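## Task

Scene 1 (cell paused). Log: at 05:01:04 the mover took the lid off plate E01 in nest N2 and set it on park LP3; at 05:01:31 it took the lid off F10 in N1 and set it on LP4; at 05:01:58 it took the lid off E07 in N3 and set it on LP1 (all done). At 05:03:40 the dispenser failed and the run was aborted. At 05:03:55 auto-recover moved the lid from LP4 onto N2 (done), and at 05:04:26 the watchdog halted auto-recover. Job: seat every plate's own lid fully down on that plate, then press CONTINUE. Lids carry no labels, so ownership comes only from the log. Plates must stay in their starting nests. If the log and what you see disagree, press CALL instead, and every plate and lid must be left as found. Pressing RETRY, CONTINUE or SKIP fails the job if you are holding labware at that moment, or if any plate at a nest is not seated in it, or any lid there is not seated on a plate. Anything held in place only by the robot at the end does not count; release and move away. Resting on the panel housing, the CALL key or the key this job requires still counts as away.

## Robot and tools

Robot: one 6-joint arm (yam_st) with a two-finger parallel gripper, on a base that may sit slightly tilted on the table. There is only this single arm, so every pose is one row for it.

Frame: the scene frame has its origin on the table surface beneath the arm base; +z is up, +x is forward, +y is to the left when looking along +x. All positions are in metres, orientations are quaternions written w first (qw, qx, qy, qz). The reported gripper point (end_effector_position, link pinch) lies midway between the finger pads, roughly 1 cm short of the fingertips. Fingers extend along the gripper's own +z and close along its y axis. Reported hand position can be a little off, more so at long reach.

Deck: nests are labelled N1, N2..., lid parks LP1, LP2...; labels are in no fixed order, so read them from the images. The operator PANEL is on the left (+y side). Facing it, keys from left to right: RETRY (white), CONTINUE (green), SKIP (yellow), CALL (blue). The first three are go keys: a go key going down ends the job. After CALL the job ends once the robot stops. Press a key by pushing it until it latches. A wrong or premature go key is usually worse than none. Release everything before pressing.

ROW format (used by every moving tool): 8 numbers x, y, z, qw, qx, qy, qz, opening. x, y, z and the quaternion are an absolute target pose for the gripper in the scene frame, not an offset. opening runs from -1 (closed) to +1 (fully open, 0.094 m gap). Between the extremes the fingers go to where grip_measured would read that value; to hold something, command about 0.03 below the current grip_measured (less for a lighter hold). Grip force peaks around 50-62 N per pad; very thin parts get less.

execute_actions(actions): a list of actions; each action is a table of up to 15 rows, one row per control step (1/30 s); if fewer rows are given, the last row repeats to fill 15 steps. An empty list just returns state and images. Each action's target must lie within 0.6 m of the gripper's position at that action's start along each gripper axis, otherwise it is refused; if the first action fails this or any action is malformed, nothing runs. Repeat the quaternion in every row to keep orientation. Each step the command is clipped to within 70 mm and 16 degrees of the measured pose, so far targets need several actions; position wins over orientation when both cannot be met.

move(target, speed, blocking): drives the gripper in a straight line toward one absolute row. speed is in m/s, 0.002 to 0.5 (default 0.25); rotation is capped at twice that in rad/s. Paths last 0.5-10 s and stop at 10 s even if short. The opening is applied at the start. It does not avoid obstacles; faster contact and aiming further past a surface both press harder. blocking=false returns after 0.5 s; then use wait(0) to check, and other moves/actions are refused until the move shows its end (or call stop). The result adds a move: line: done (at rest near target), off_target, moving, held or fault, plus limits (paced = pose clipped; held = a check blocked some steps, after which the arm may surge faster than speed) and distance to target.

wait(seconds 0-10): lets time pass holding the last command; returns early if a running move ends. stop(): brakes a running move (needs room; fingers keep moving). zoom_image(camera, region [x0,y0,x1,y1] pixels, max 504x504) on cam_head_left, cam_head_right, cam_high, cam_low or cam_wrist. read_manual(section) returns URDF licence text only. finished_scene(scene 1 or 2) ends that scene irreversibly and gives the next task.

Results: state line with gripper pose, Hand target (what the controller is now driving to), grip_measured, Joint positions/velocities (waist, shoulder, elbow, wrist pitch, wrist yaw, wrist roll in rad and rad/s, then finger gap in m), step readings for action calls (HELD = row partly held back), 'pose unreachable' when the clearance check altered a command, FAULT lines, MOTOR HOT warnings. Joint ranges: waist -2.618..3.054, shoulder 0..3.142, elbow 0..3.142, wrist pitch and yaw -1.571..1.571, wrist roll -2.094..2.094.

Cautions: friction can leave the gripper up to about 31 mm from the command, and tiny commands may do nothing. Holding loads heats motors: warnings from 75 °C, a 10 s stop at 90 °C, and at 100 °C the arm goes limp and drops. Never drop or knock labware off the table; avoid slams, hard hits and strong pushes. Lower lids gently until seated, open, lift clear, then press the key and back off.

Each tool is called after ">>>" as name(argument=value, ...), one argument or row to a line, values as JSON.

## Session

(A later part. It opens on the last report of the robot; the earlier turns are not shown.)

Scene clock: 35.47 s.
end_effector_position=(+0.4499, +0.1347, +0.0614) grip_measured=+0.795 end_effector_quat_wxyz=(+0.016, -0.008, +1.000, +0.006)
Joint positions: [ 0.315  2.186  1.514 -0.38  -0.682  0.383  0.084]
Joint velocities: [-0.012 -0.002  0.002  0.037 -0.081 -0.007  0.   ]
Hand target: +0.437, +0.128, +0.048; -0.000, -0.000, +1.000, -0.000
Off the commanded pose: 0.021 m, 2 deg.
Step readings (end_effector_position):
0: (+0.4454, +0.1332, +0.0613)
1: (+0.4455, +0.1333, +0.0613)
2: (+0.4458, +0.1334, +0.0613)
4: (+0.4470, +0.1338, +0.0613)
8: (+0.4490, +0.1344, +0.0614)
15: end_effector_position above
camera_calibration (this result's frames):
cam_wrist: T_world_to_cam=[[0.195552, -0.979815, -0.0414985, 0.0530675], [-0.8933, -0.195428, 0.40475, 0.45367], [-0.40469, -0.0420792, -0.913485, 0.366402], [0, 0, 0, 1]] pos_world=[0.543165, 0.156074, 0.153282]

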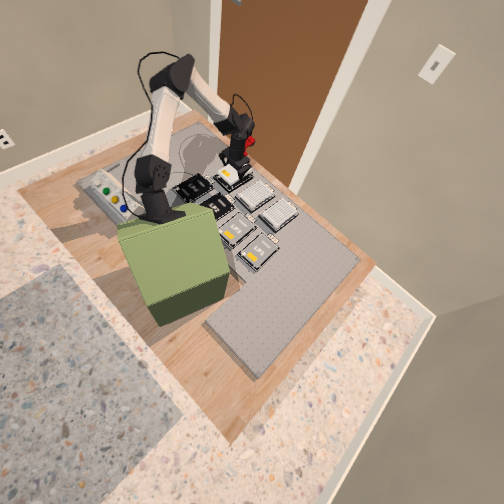

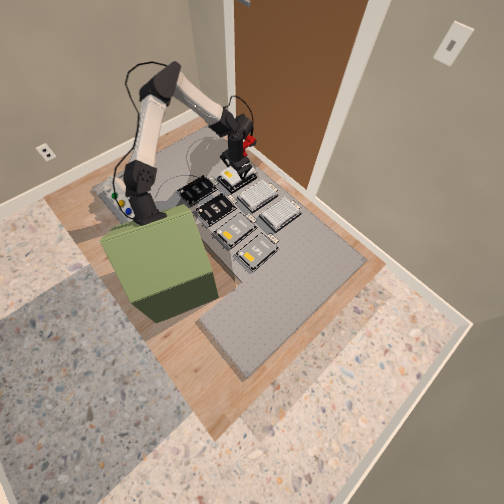

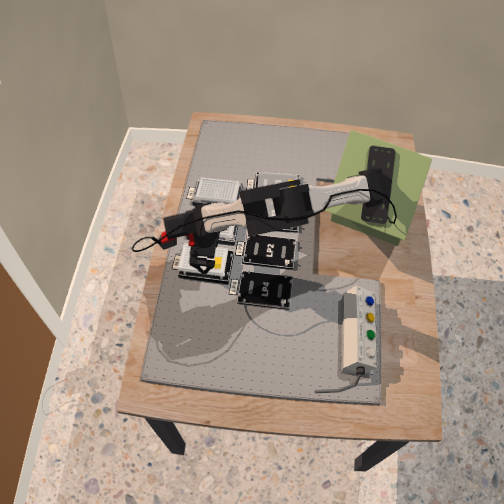

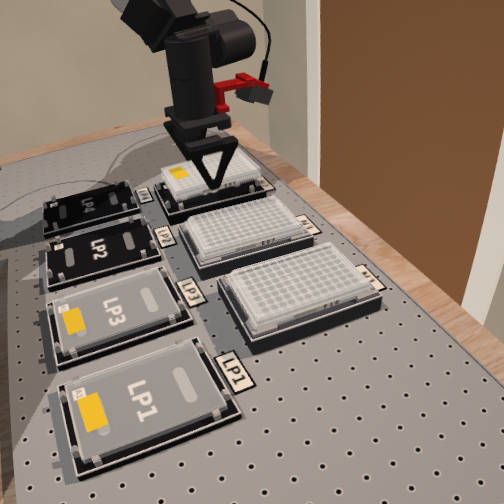

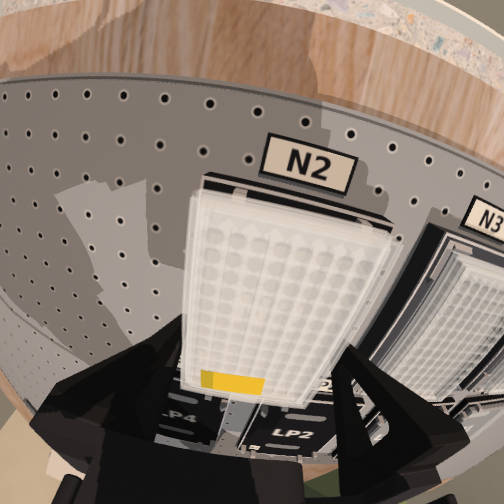

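>>> execute_actions(
  actions=[
    [[0.440,0.130,0.052,0,0,1,0,0.765],[0.441,0.131,0.055,0,0,1,0,0.765],[0.442,0.132,0.058,0,0,1,0,0.765],[0.4437,0.134,0.0615,0,0,1,0,0.765]],
  ],
)

Scene clock: 45.53 s.
end_effector_position=(+0.4431, +0.1320, +0.0613) grip_measured=+0.795 end_effector_quat_wxyz=(+0.003, +0.003, +1.000, +0.001)
Joint positions: [ 0.315  2.186  1.514 -0.415 -0.682  0.381  0.084]
Joint velocities: [-0.007  0.007  0.007  0.037 -0.066 -0.037 -0.001]
Hand target: +0.444, +0.134, +0.062; +0.000, -0.000, +1.000, +0.000
Off the commanded pose: 0.002 m, 0 deg.
Step readings (end_effector_position):
0: (+0.4501, +0.1348, +0.0614)
1: (+0.4501, +0.1348, +0.0614)
2: (+0.4499, +0.1347, +0.0614)
4: (+0.4485, +0.1341, +0.0614)
8: (+0.4450, +0.1327, +0.0613)
15: end_effector_position above
camera_calibration (this result's frames):
cam_wrist: T_world_to_cam=[[0.174436, -0.983995, -0.0364101, 0.0612724], [-0.886383, -0.173021, 0.429405, 0.439566], [-0.428832, -0.0426303, -0.902378, 0.373489], [0, 0, 0, 1]] pos_world=[0.5391, 0.152268, 0.150507]

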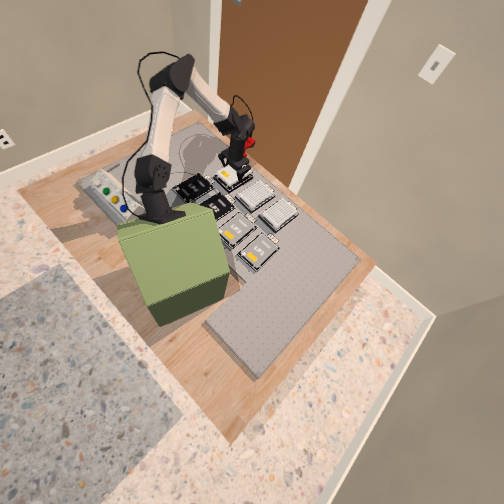

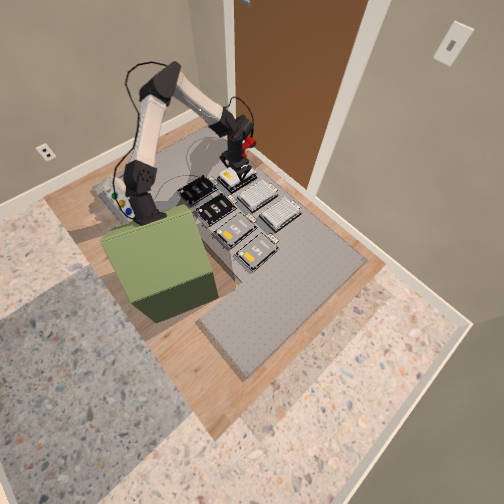

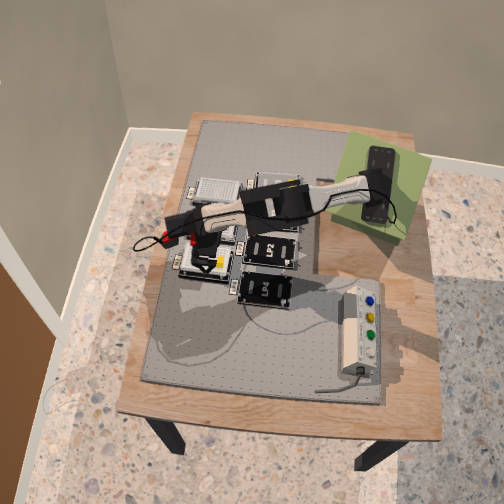

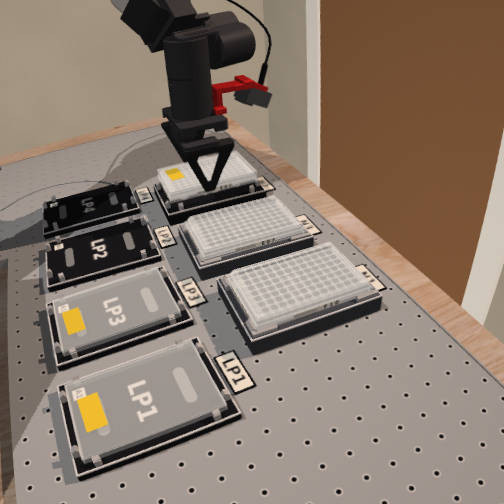

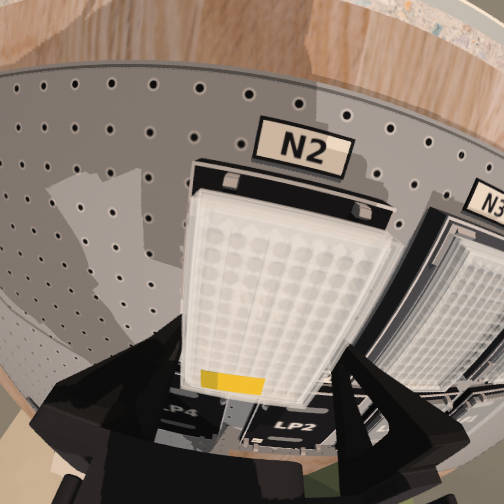

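>>> execute_actions(
  actions=[
    [[0.4445,0.134,0.059,0,0,1,0,0.765],[0.4455,0.134,0.056,0,0,1,0,0.765],[0.4463,0.1343,0.0537,0,0,1,0,0.765]],
    [[0.4458,0.1338,0.0525,0,0,1,0,0.765],[0.4453,0.1333,0.0513,0,0,1,0,0.765],[0.4447,0.1327,0.0501,0,0,1,0,0.765],[0.4442,0.1322,0.0489,0,0,1,0,0.765],[0.4437,0.1317,0.0477,0,0,1,0,0.765],[0.4431,0.1311,0.0465,0,0,1,0,0.765]],
  ],
)

Scene clock: 47.57 s.
end_effector_position=(+0.4433, +0.1312, +0.0553) grip_measured=+0.795 end_effector_quat_wxyz=(+0.003, +0.002, +1.000, +0.003)
Joint positions: [ 0.321  2.2    1.514 -0.393 -0.683  0.388  0.084]
Joint velocities: [ 0.002  0.002  0.002 -0.037 -0.007 -0.081  0.   ]
Hand target: +0.443, +0.131, +0.047; +0.000, +0.000, +1.000, +0.000
Off the commanded pose: 0.009 m, 1 deg.
Step readings (end_effector_position; steps 1 to 15: 1st action; 16 to 30: 2nd action):
0: (+0.4428, +0.1318, +0.0613)
1: (+0.4428, +0.1318, +0.0613)
2: (+0.4428, +0.1318, +0.0613)
4: (+0.4428, +0.1318, +0.0613)
8: (+0.4428, +0.1318, +0.0613)
15: (+0.4428, +0.1318, +0.0613)
16: (+0.4428, +0.1318, +0.0613)
17: (+0.4428, +0.1318, +0.0613)
19: (+0.4428, +0.1311, +0.0605)
23: (+0.4429, +0.1301, +0.0577)
30: end_effector_position above
camera_calibration (this result's frames):
cam_wrist: T_world_to_cam=[[0.176089, -0.98354, -0.0405135, 0.0597349], [-0.886644, -0.176351, 0.427508, 0.442836], [-0.427616, -0.0393584, -0.903103, 0.367267], [0, 0, 0, 1]] pos_world=[0.539168, 0.151301, 0.144784]

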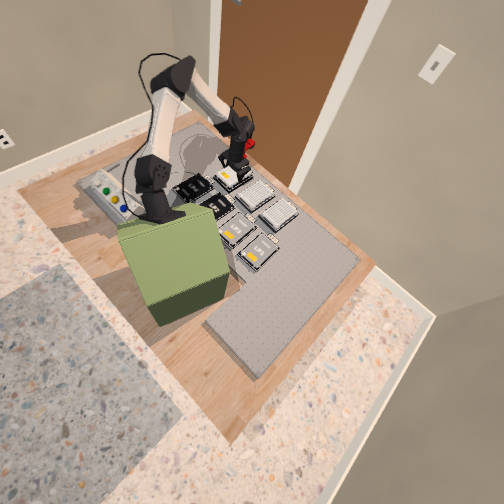

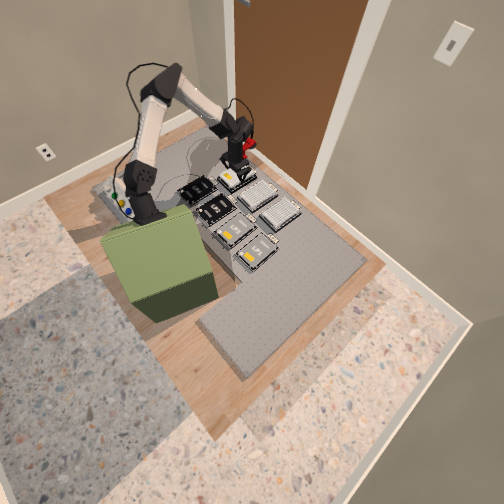

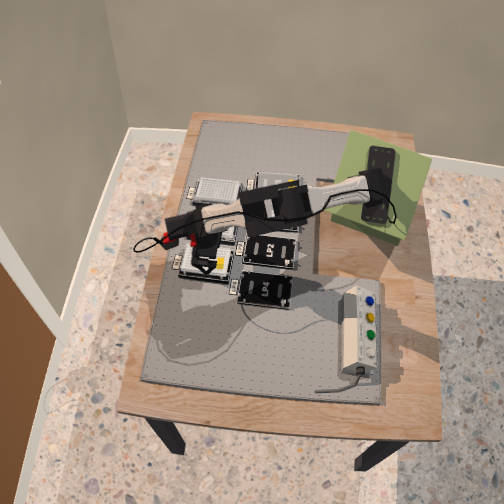

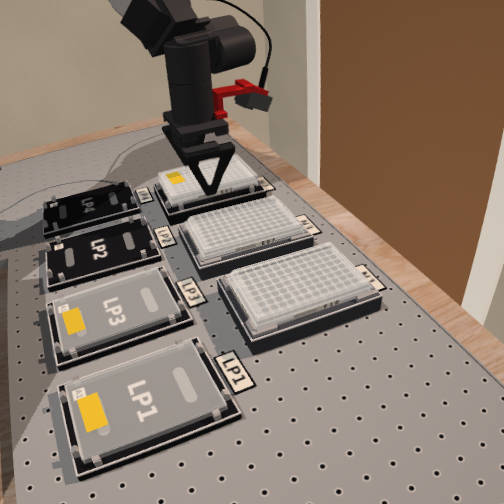

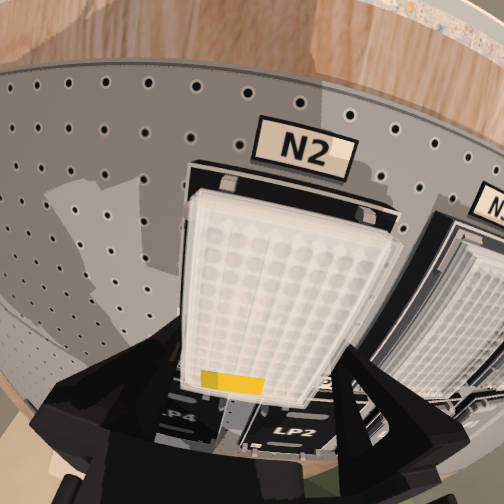

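Excellent. Continue the ramp.

>>> execute_actions(
  actions=[
    [[0.4427,0.1307,0.0455,0,0,1,0,0.765],[0.4423,0.1303,0.0445,0,0,1,0,0.765],[0.4419,0.1299,0.0436,0,0,1,0,0.765],[0.4415,0.1295,0.0427,0,0,1,0,0.765],[0.441,0.129,0.0417,0,0,1,0,0.765]],
  ],
)

>>> zoom_image(
  camera="cam_low",
  region=[130, 100, 300, 240],
)

Scene clock: 48.40 s.
end_effector_position=(+0.4436, +0.1315, +0.0509) grip_measured=+0.795 end_effector_quat_wxyz=(+0.004, -0.000, +1.000, +0.004)
Joint positions: [ 0.328  2.209  1.514 -0.376 -0.682  0.393  0.084]
Joint velocities: [-0.002 -0.007 -0.007 -0.051 -0.037 -0.022 -0.   ]
Hand target: +0.441, +0.129, +0.042; -0.000, -0.000, +1.000, +0.000
Off the commanded pose: 0.010 m, 1 deg.
Step readings (end_effector_position):
0: (+0.4433, +0.1313, +0.0551)
1: (+0.4434, +0.1313, +0.0551)
2: (+0.4435, +0.1314, +0.0551)
4: (+0.4439, +0.1315, +0.0551)
8: (+0.4437, +0.1313, +0.0533)
15: end_effector_position above
camera_calibration (this result's frames):
cam_wrist: T_world_to_cam=[[0.180613, -0.982621, -0.0428434, 0.0577837], [-0.886799, -0.181531, 0.42501, 0.445898], [-0.425401, -0.038769, -0.904174, 0.362389], [0, 0, 0, 1]] pos_world=[0.539146, 0.151773, 0.140627]

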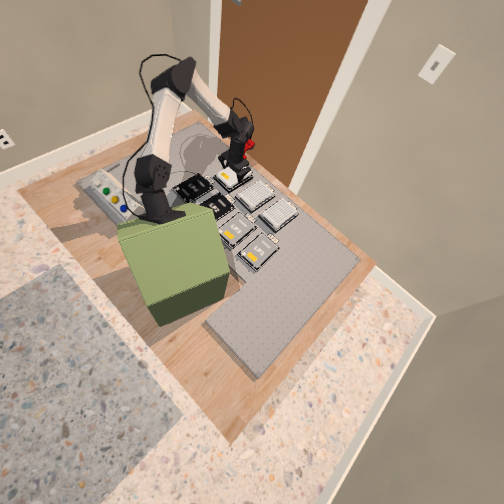

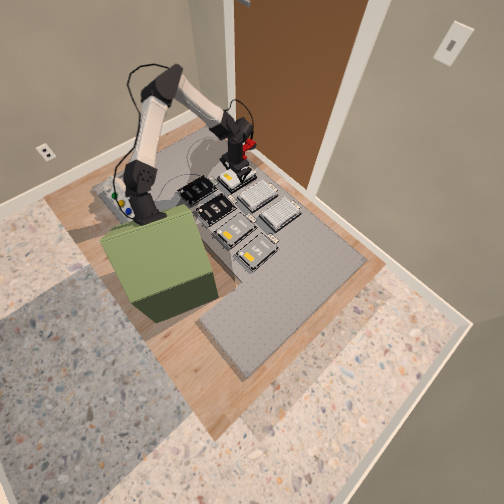

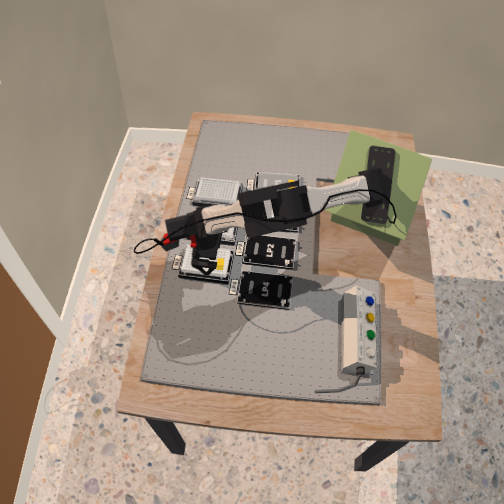

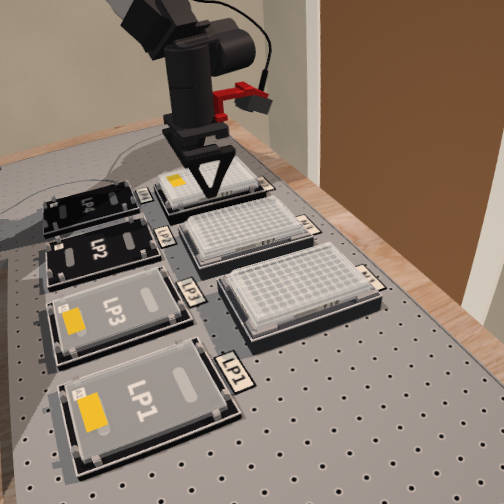

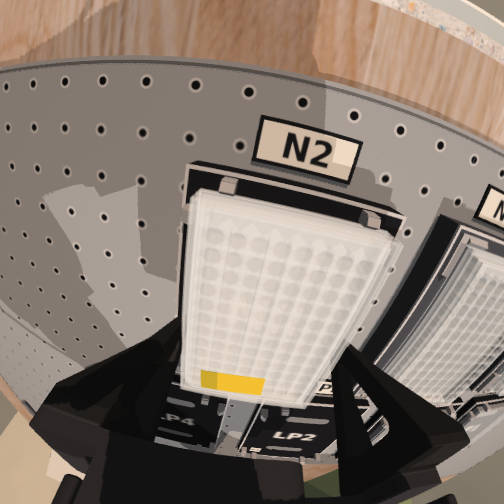

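Region (130, 100, 300, 240) of cam_low's 504x504 image, scaled by 2.965, with more detail than that image has; it fills the top 415 rows of this view, and the rest is white.

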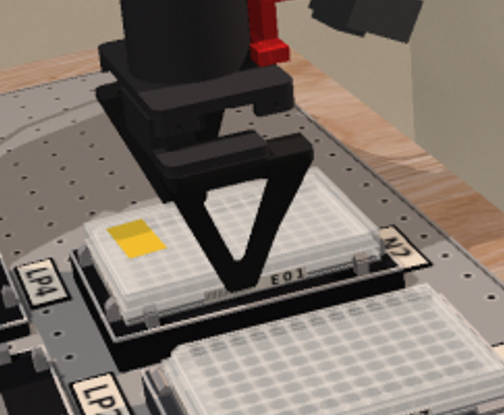

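>>> execute_actions(
  actions=[
    [[0.441,0.129,0.0417,0,0,1,0,0.8],[0.441,0.129,0.0417,0,0,1,0,0.83],[0.441,0.129,0.0417,0,0,1,0,0.87],[0.441,0.129,0.0417,0,0,1,0,0.93],[0.441,0.129,0.0417,0,0,1,0,1]],
  ],
)

>>> zoom_image(
  camera="cam_low",
  region=[160, 150, 280, 230],
)

Scene clock: 49.30 s.
end_effector_position=(+0.4438, +0.1311, +0.0509) grip_measured=+1.000 end_effector_quat_wxyz=(+0.005, -0.000, +1.000, +0.003)
Joint positions: [ 0.328  2.209  1.514 -0.376 -0.679  0.394  0.094]
Joint velocities: [ 0.002  0.002 -0.002  0.022 -0.007  0.007  0.   ]
Hand target: +0.441, +0.129, +0.042; -0.000, -0.000, +1.000, -0.000
Off the commanded pose: 0.010 m, 1 deg.
Step readings (end_effector_position):
0: (+0.4436, +0.1315, +0.0509)
1: (+0.4436, +0.1315, +0.0509)
2: (+0.4436, +0.1315, +0.0509)
4: (+0.4437, +0.1314, +0.0509)
8: (+0.4438, +0.1312, +0.0509)
15: end_effector_position above
camera_calibration (this result's frames):
cam_wrist: T_world_to_cam=[[0.180252, -0.982812, -0.0398672, 0.0573053], [-0.887371, -0.179966, 0.424482, 0.446065], [-0.42436, -0.0411366, -0.904558, 0.362322], [0, 0, 0, 1]] pos_world=[0.539251, 0.151502, 0.14068]

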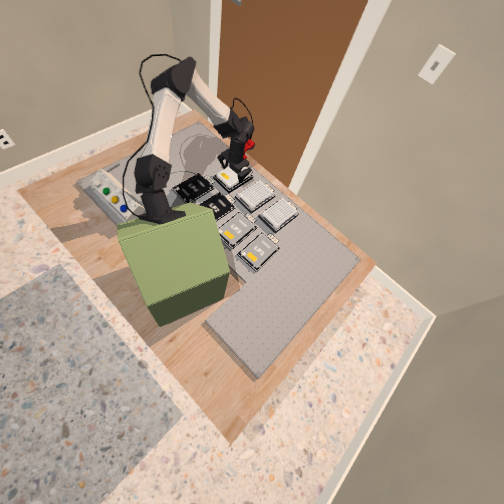

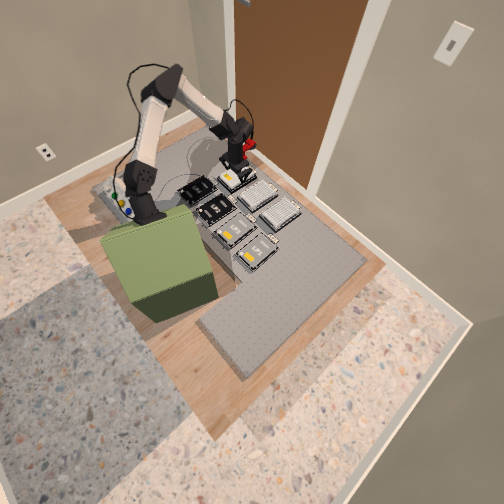

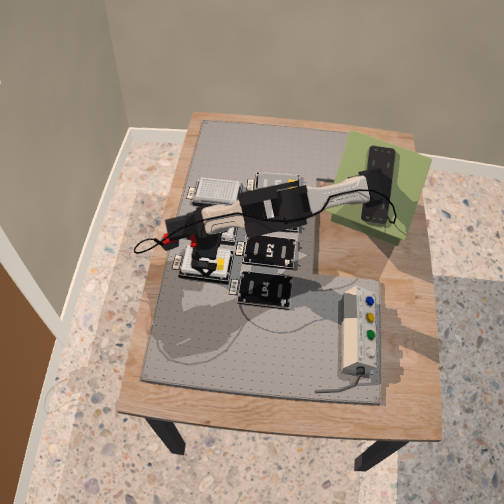

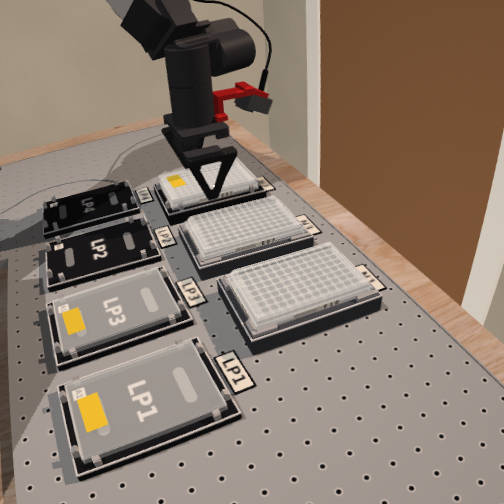

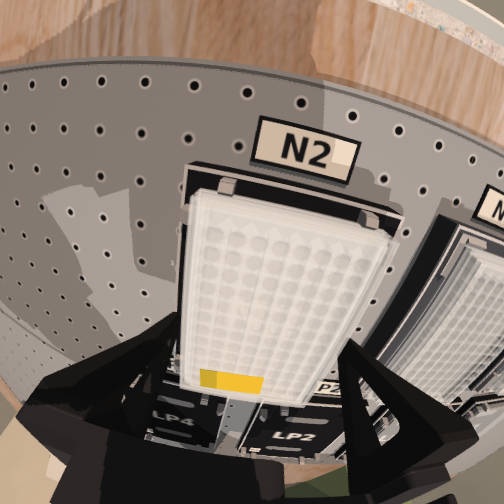

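Region (160, 150, 280, 230) of cam_low's 504x504 image, scaled by 4.200, with more detail than that image has.

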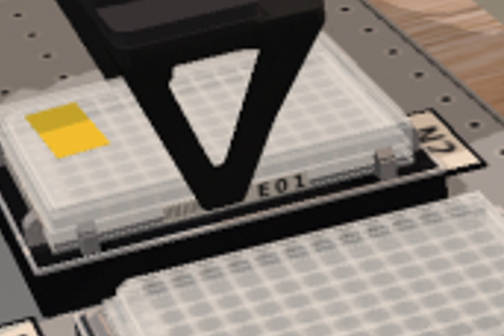

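>>> execute_actions(
  actions=[
    [[0.4408,0.1295,0.046,0,0,1,0,1],[0.4405,0.130,0.050,0,0,1,0,1],[0.440,0.130,0.054,0,0,1,0,1],[0.4398,0.1302,0.056,0,0,1,0,1],[0.4396,0.1304,0.057,0,0,1,0,1],[0.4395,0.1305,0.058,0,0,1,0,1],[0.4394,0.1306,0.059,0,0,1,0,1],[0.4393,0.1307,0.060,0,0,1,0,1],[0.4392,0.1308,0.061,0,0,1,0,1],[0.4391,0.1309,0.062,0,0,1,0,1],[0.439,0.131,0.063,0,0,1,0,1]],
  ],
)

Scene clock: 50.87 s.
end_effector_position=(+0.4426, +0.1351, +0.0562) grip_measured=+1.000 end_effector_quat_wxyz=(+0.003, -0.006, +1.000, +0.002)
Joint positions: [ 0.328  2.192  1.514 -0.399 -0.679  0.379  0.094]
Joint velocities: [ 0.012 -0.061  0.007 -0.022  0.022 -0.066  0.   ]
Hand target: +0.439, +0.131, +0.063; +0.000, -0.000, +1.000, +0.000
Off the commanded pose: 0.009 m, 1 deg.
Step readings (end_effector_position):
0: (+0.4438, +0.1311, +0.0509)
1: (+0.4438, +0.1311, +0.0509)
2: (+0.4438, +0.1311, +0.0509)
4: (+0.4434, +0.1309, +0.0509)
8: (+0.4420, +0.1303, +0.0509)
15: end_effector_position above
camera_calibration (this result's frames):
cam_wrist: T_world_to_cam=[[0.191422, -0.980736, -0.0389159, 0.0564834], [-0.883629, -0.189457, 0.428143, 0.442891], [-0.427268, -0.0475688, -0.902873, 0.368817], [0, 0, 0, 1]] pos_world=[0.538123, 0.156849, 0.145572]

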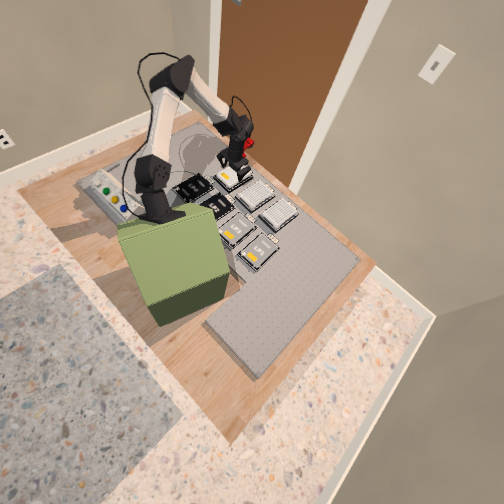

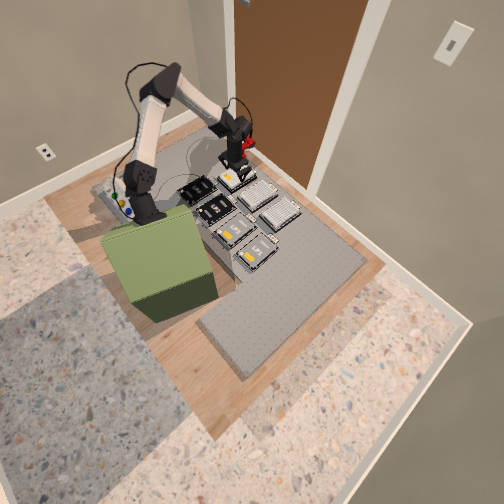

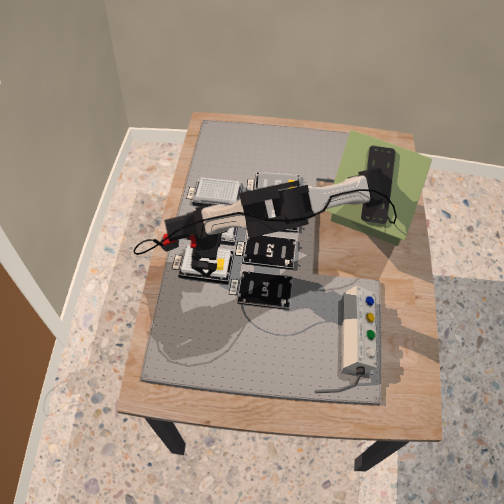

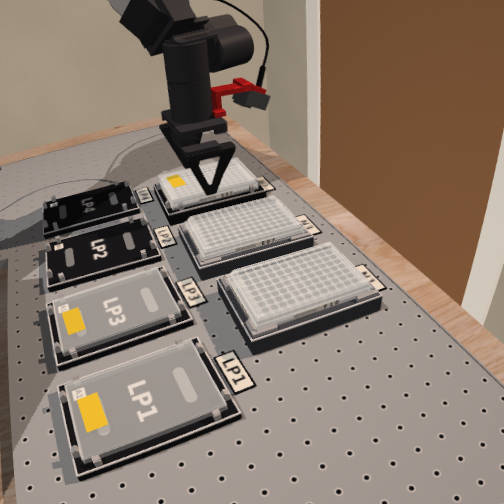

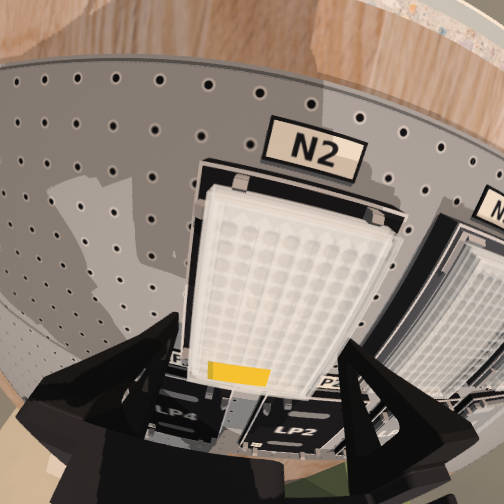

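>>> execute_actions(
  actions=[],
)

>>> zoom_image(
  camera="cam_low",
  region=[160, 150, 280, 230],
)

Scene clock: 51.13 s.
end_effector_position=(+0.4425, +0.1358, +0.0570) grip_measured=+1.000 end_effector_quat_wxyz=(+0.003, -0.007, +1.000, +0.002)
Joint positions: [ 0.328  2.189  1.514 -0.402 -0.679  0.377  0.094]
Joint velocities: [-0.007 -0.002 -0.012 -0.051  0.066 -0.022  0.   ]
Hand target: +0.439, +0.131, +0.063; +0.000, -0.000, +1.000, +0.000
Off the commanded pose: 0.008 m, 1 deg.
camera_calibration (this result's frames):
cam_wrist: T_world_to_cam=[[0.193422, -0.980346, -0.0388438, 0.0562373], [-0.883125, -0.191214, 0.428402, 0.44257], [-0.42741, -0.0485583, -0.902753, 0.369719], [0, 0, 0, 1]] pos_world=[0.537988, 0.157711, 0.146351]

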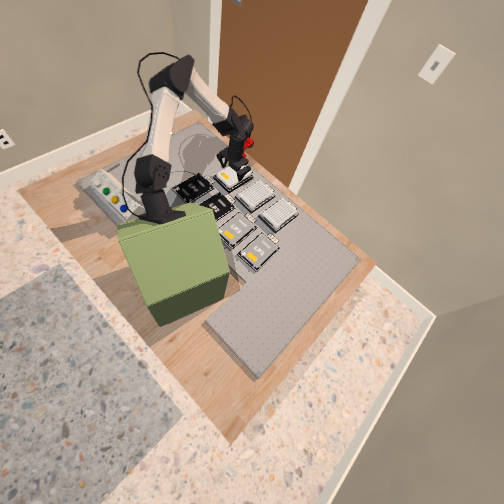

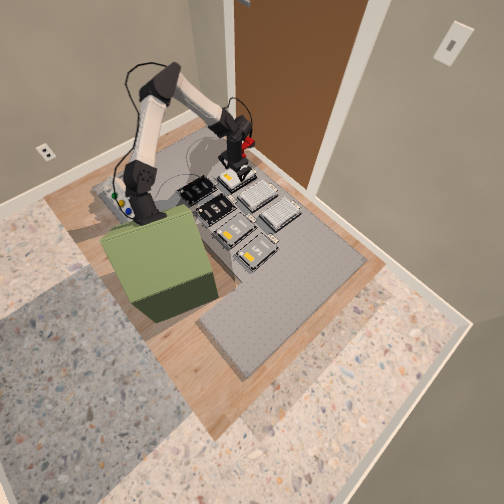

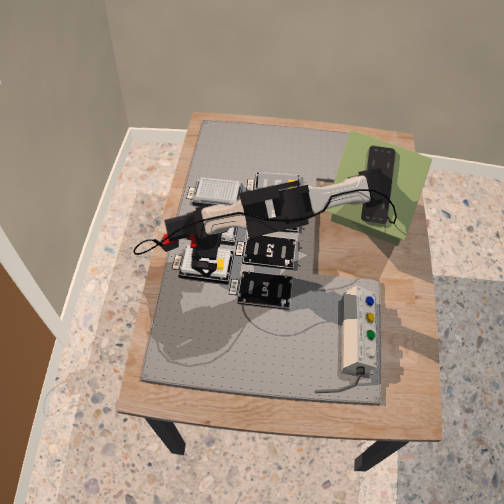

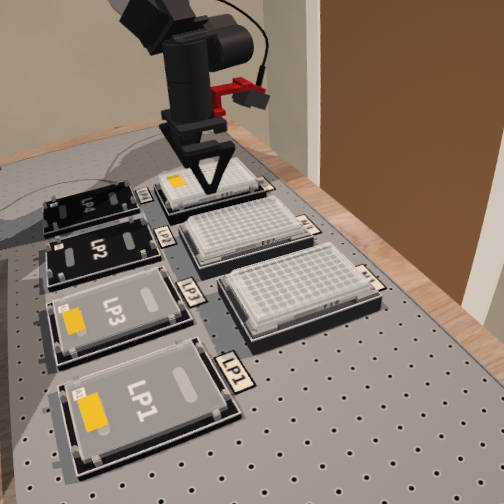

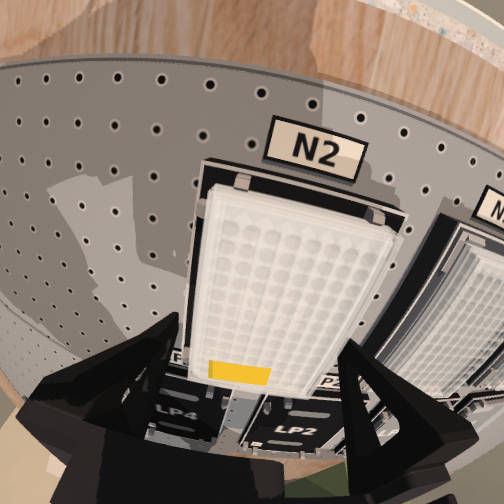

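Region (160, 150, 280, 230) of cam_low's 504x504 image, scaled by 4.200, with more detail than that image has.

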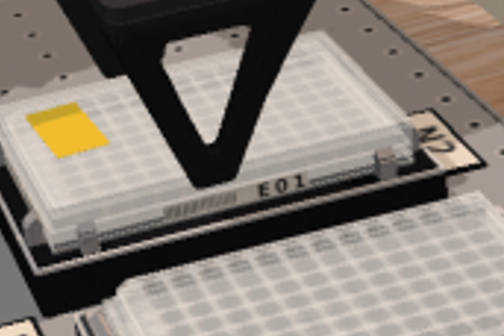

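>>> execute_actions(
  actions=[
    [[0.4393,0.1304,0.0635,0,0,1,0,1],[0.4396,0.1298,0.064,0,0,1,0,1],[0.4399,0.1292,0.0645,0,0,1,0,1],[0.4402,0.1287,0.065,0,0,1,0,1]],
  ],
)

Scene clock: 54.23 s.
end_effector_position=(+0.4437, +0.1311, +0.0602) grip_measured=+1.000 end_effector_quat_wxyz=(+0.004, -0.005, +1.000, -0.000)
Joint positions: [ 0.316  2.189  1.514 -0.41  -0.68   0.368  0.094]
Joint velocities: [ 0.002 -0.002 -0.007  0.007 -0.066 -0.037  0.   ]
Hand target: +0.440, +0.129, +0.065; +0.000, -0.000, +1.000, +0.000
Off the commanded pose: 0.006 m, 1 deg.
Step readings (end_effector_position):
0: (+0.4423, +0.1357, +0.0570)
1: (+0.4423, +0.1357, +0.0570)
2: (+0.4423, +0.1355, +0.0571)
4: (+0.4425, +0.1345, +0.0578)
8: (+0.4437, +0.1318, +0.0598)
15: end_effector_position above
camera_calibration (this result's frames):
cam_wrist: T_world_to_cam=[[0.188927, -0.981397, -0.0341692, 0.0533432], [-0.884777, -0.185215, 0.427628, 0.441347], [-0.426001, -0.0505582, -0.903309, 0.37261], [0, 0, 0, 1]] pos_world=[0.539148, 0.152933, 0.149672]

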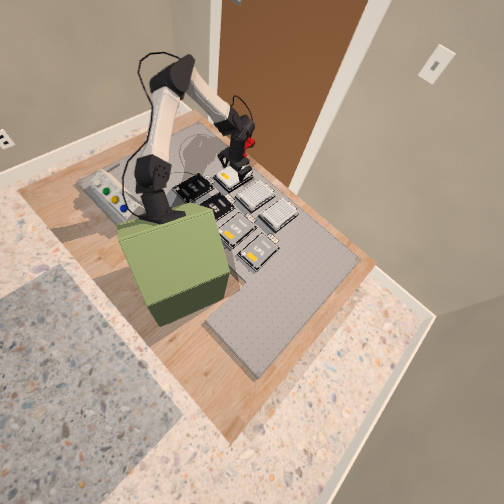

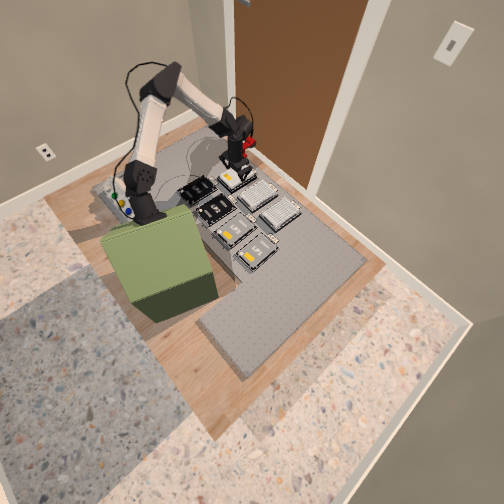

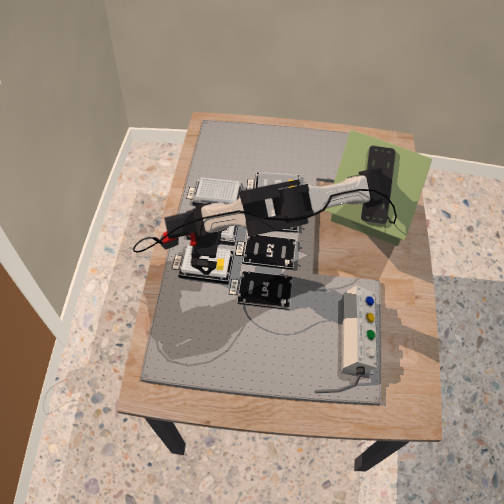

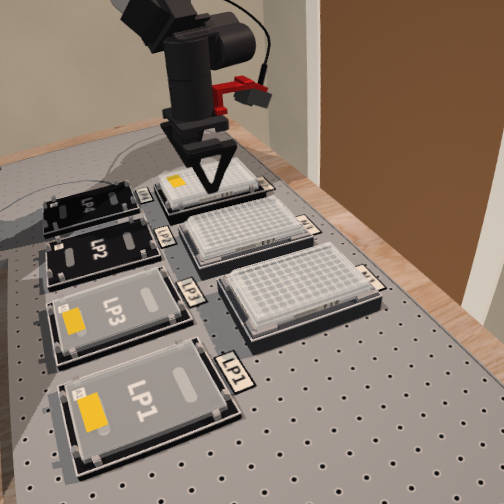

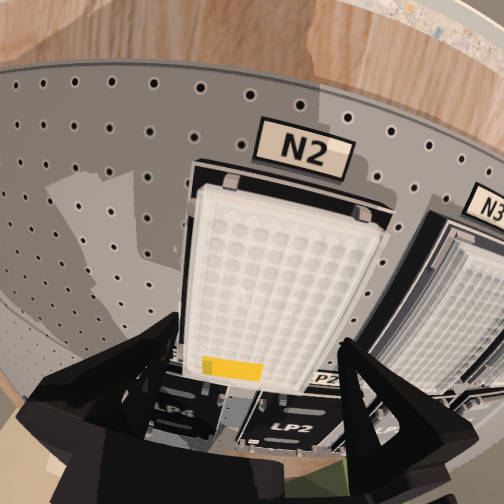

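>>> execute_actions(
  actions=[
    [[0.442,0.131,0.061,0,0,1,0,1],[0.4445,0.133,0.057,0,0,1,0,1],[0.4463,0.1343,0.0537,0,0,1,0,1],[0.4463,0.1343,0.0537,0,0,1,0,1],[0.4458,0.1338,0.0525,0,0,1,0,1],[0.4453,0.1333,0.0513,0,0,1,0,1],[0.4447,0.1327,0.0501,0,0,1,0,1],[0.4442,0.1322,0.0489,0,0,1,0,1]],
  ],
)

Scene clock: 55.03 s.
end_effector_position=(+0.4438, +0.1311, +0.0602) grip_measured=+1.000 end_effector_quat_wxyz=(+0.004, +0.003, +1.000, -0.000)
Joint positions: [ 0.316  2.189  1.514 -0.41  -0.68   0.383  0.094]
Joint velocities: [ 0.012 -0.002  0.012 -0.007  0.051 -0.037  0.   ]
Hand target: +0.444, +0.132, +0.049; +0.000, -0.000, +1.000, +0.000
Off the commanded pose: 0.011 m, 1 deg.
Step readings (end_effector_position):
0: (+0.4436, +0.1310, +0.0602)
1: (+0.4436, +0.1310, +0.0602)
2: (+0.4436, +0.1310, +0.0602)
4: (+0.4436, +0.1310, +0.0602)
8: (+0.4436, +0.1310, +0.0602)
15: end_effector_position above
camera_calibration (this result's frames):
cam_wrist: T_world_to_cam=[[0.174552, -0.984049, -0.0343407, 0.0600947], [-0.887513, -0.172342, 0.427339, 0.440961], [-0.42644, -0.0441151, -0.903439, 0.372001], [0, 0, 0, 1]] pos_world=[0.539506, 0.151543, 0.149705]

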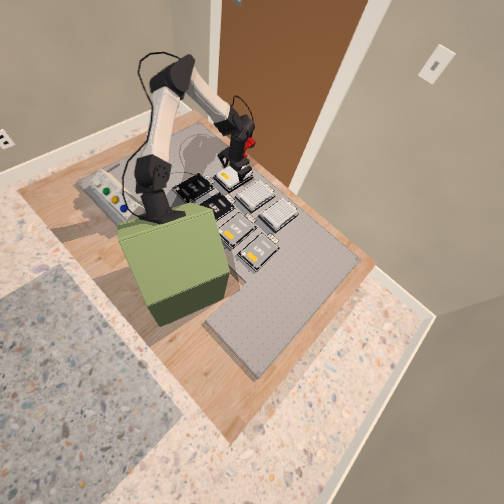

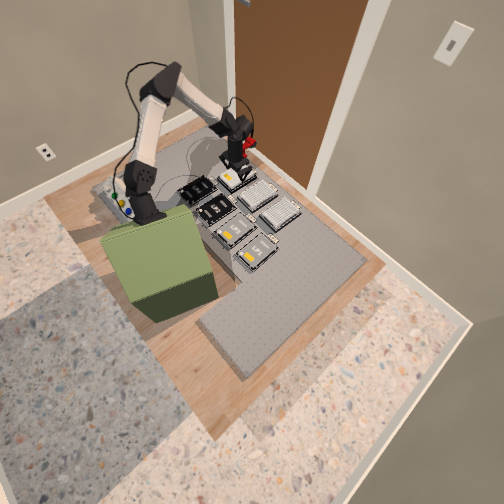

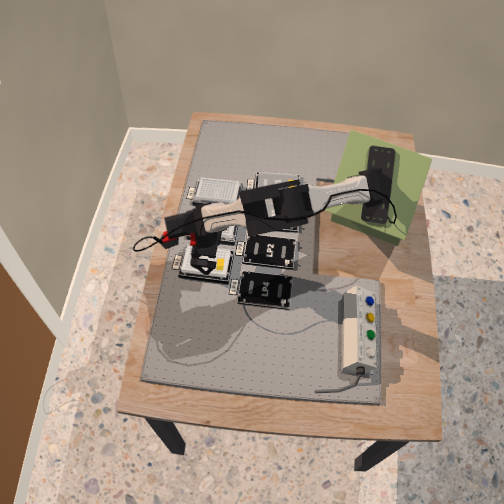

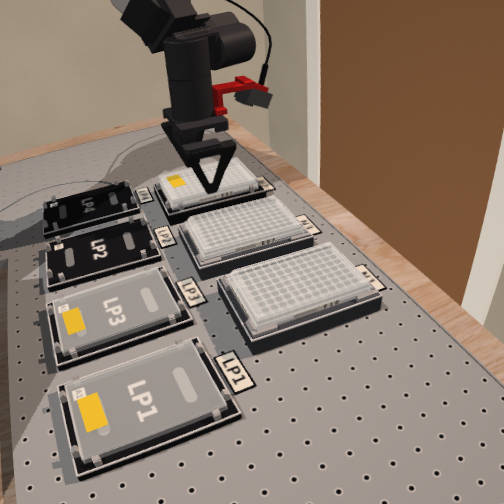

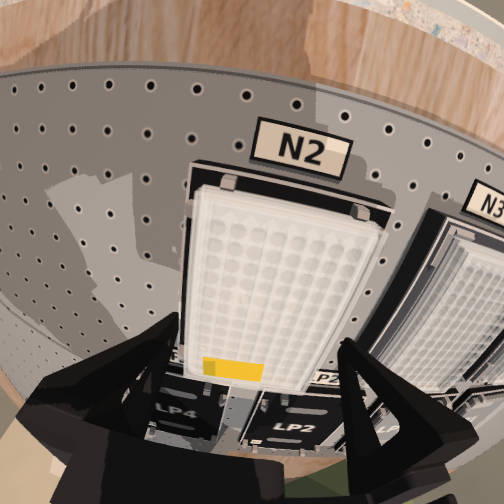

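>>> execute_actions(
  actions=[
    [[0.4440,0.132,0.0484,0,0,1,0,1],[0.4438,0.1318,0.0479,0,0,1,0,1],[0.4436,0.1316,0.0474,0,0,1,0,1],[0.4434,0.1314,0.0469,0,0,1,0,1],[0.4432,0.1312,0.0464,0,0,1,0,1]],
  ],
)

Scene clock: 55.73 s.
end_effector_position=(+0.4431, +0.1271, +0.0560) grip_measured=+1.000 end_effector_quat_wxyz=(+0.002, +0.006, +1.000, -0.001)
Joint positions: [ 0.316  2.203  1.514 -0.4   -0.68   0.386  0.094]
Joint velocities: [-0.007 -0.002 -0.007 -0.037 -0.066 -0.022  0.   ]
Hand target: +0.443, +0.131, +0.047; -0.000, +0.000, +1.000, -0.000
Off the commanded pose: 0.010 m, 1 deg.
Step readings (end_effector_position):
0: (+0.4438, +0.1311, +0.0602)
1: (+0.4438, +0.1311, +0.0602)
2: (+0.4439, +0.1312, +0.0602)
4: (+0.4442, +0.1307, +0.0596)
8: (+0.4434, +0.1280, +0.0569)
15: end_effector_position above
camera_calibration (this result's frames):
cam_wrist: T_world_to_cam=[[0.167839, -0.985239, -0.0336619, 0.05923], [-0.887229, -0.165851, 0.430485, 0.44035], [-0.429714, -0.0423866, -0.90197, 0.368828], [0, 0, 0, 1]] pos_world=[0.539241, 0.147022, 0.145101]

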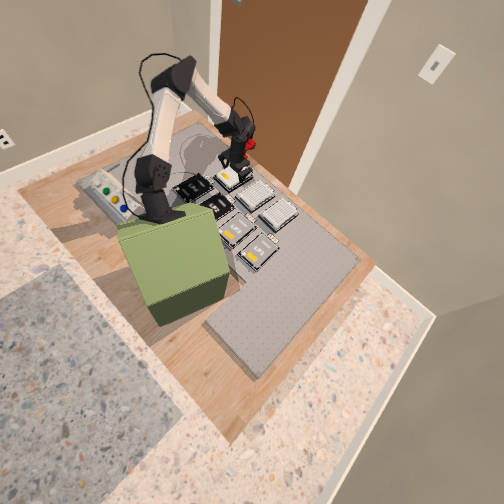

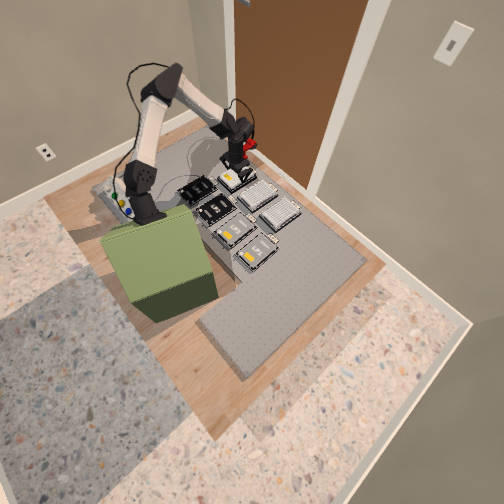

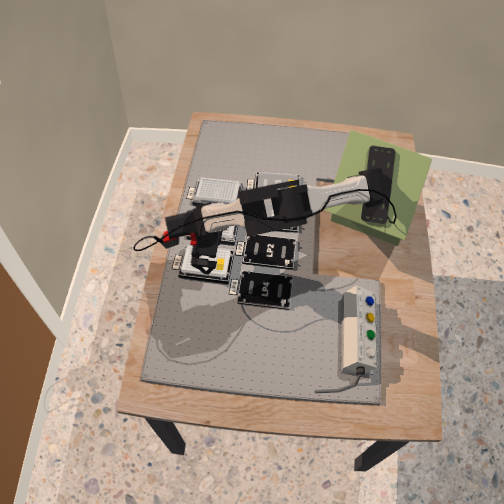

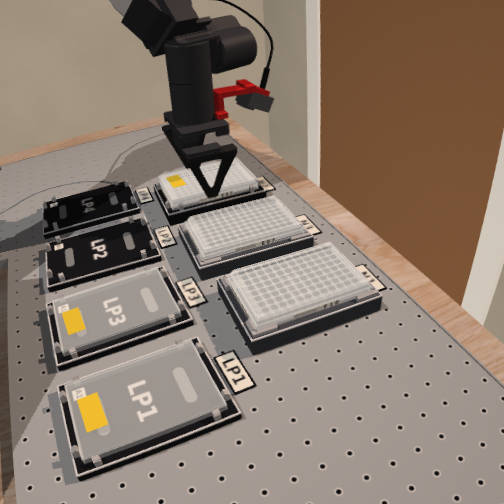

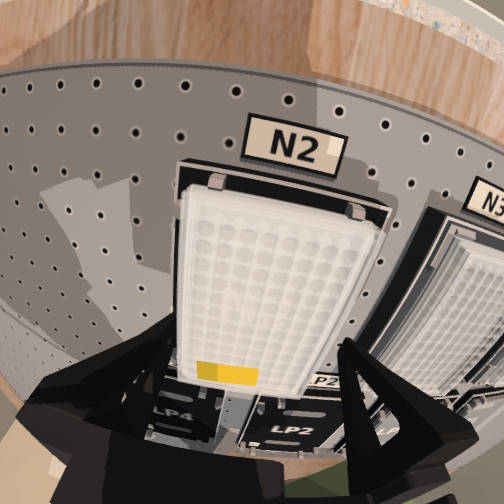

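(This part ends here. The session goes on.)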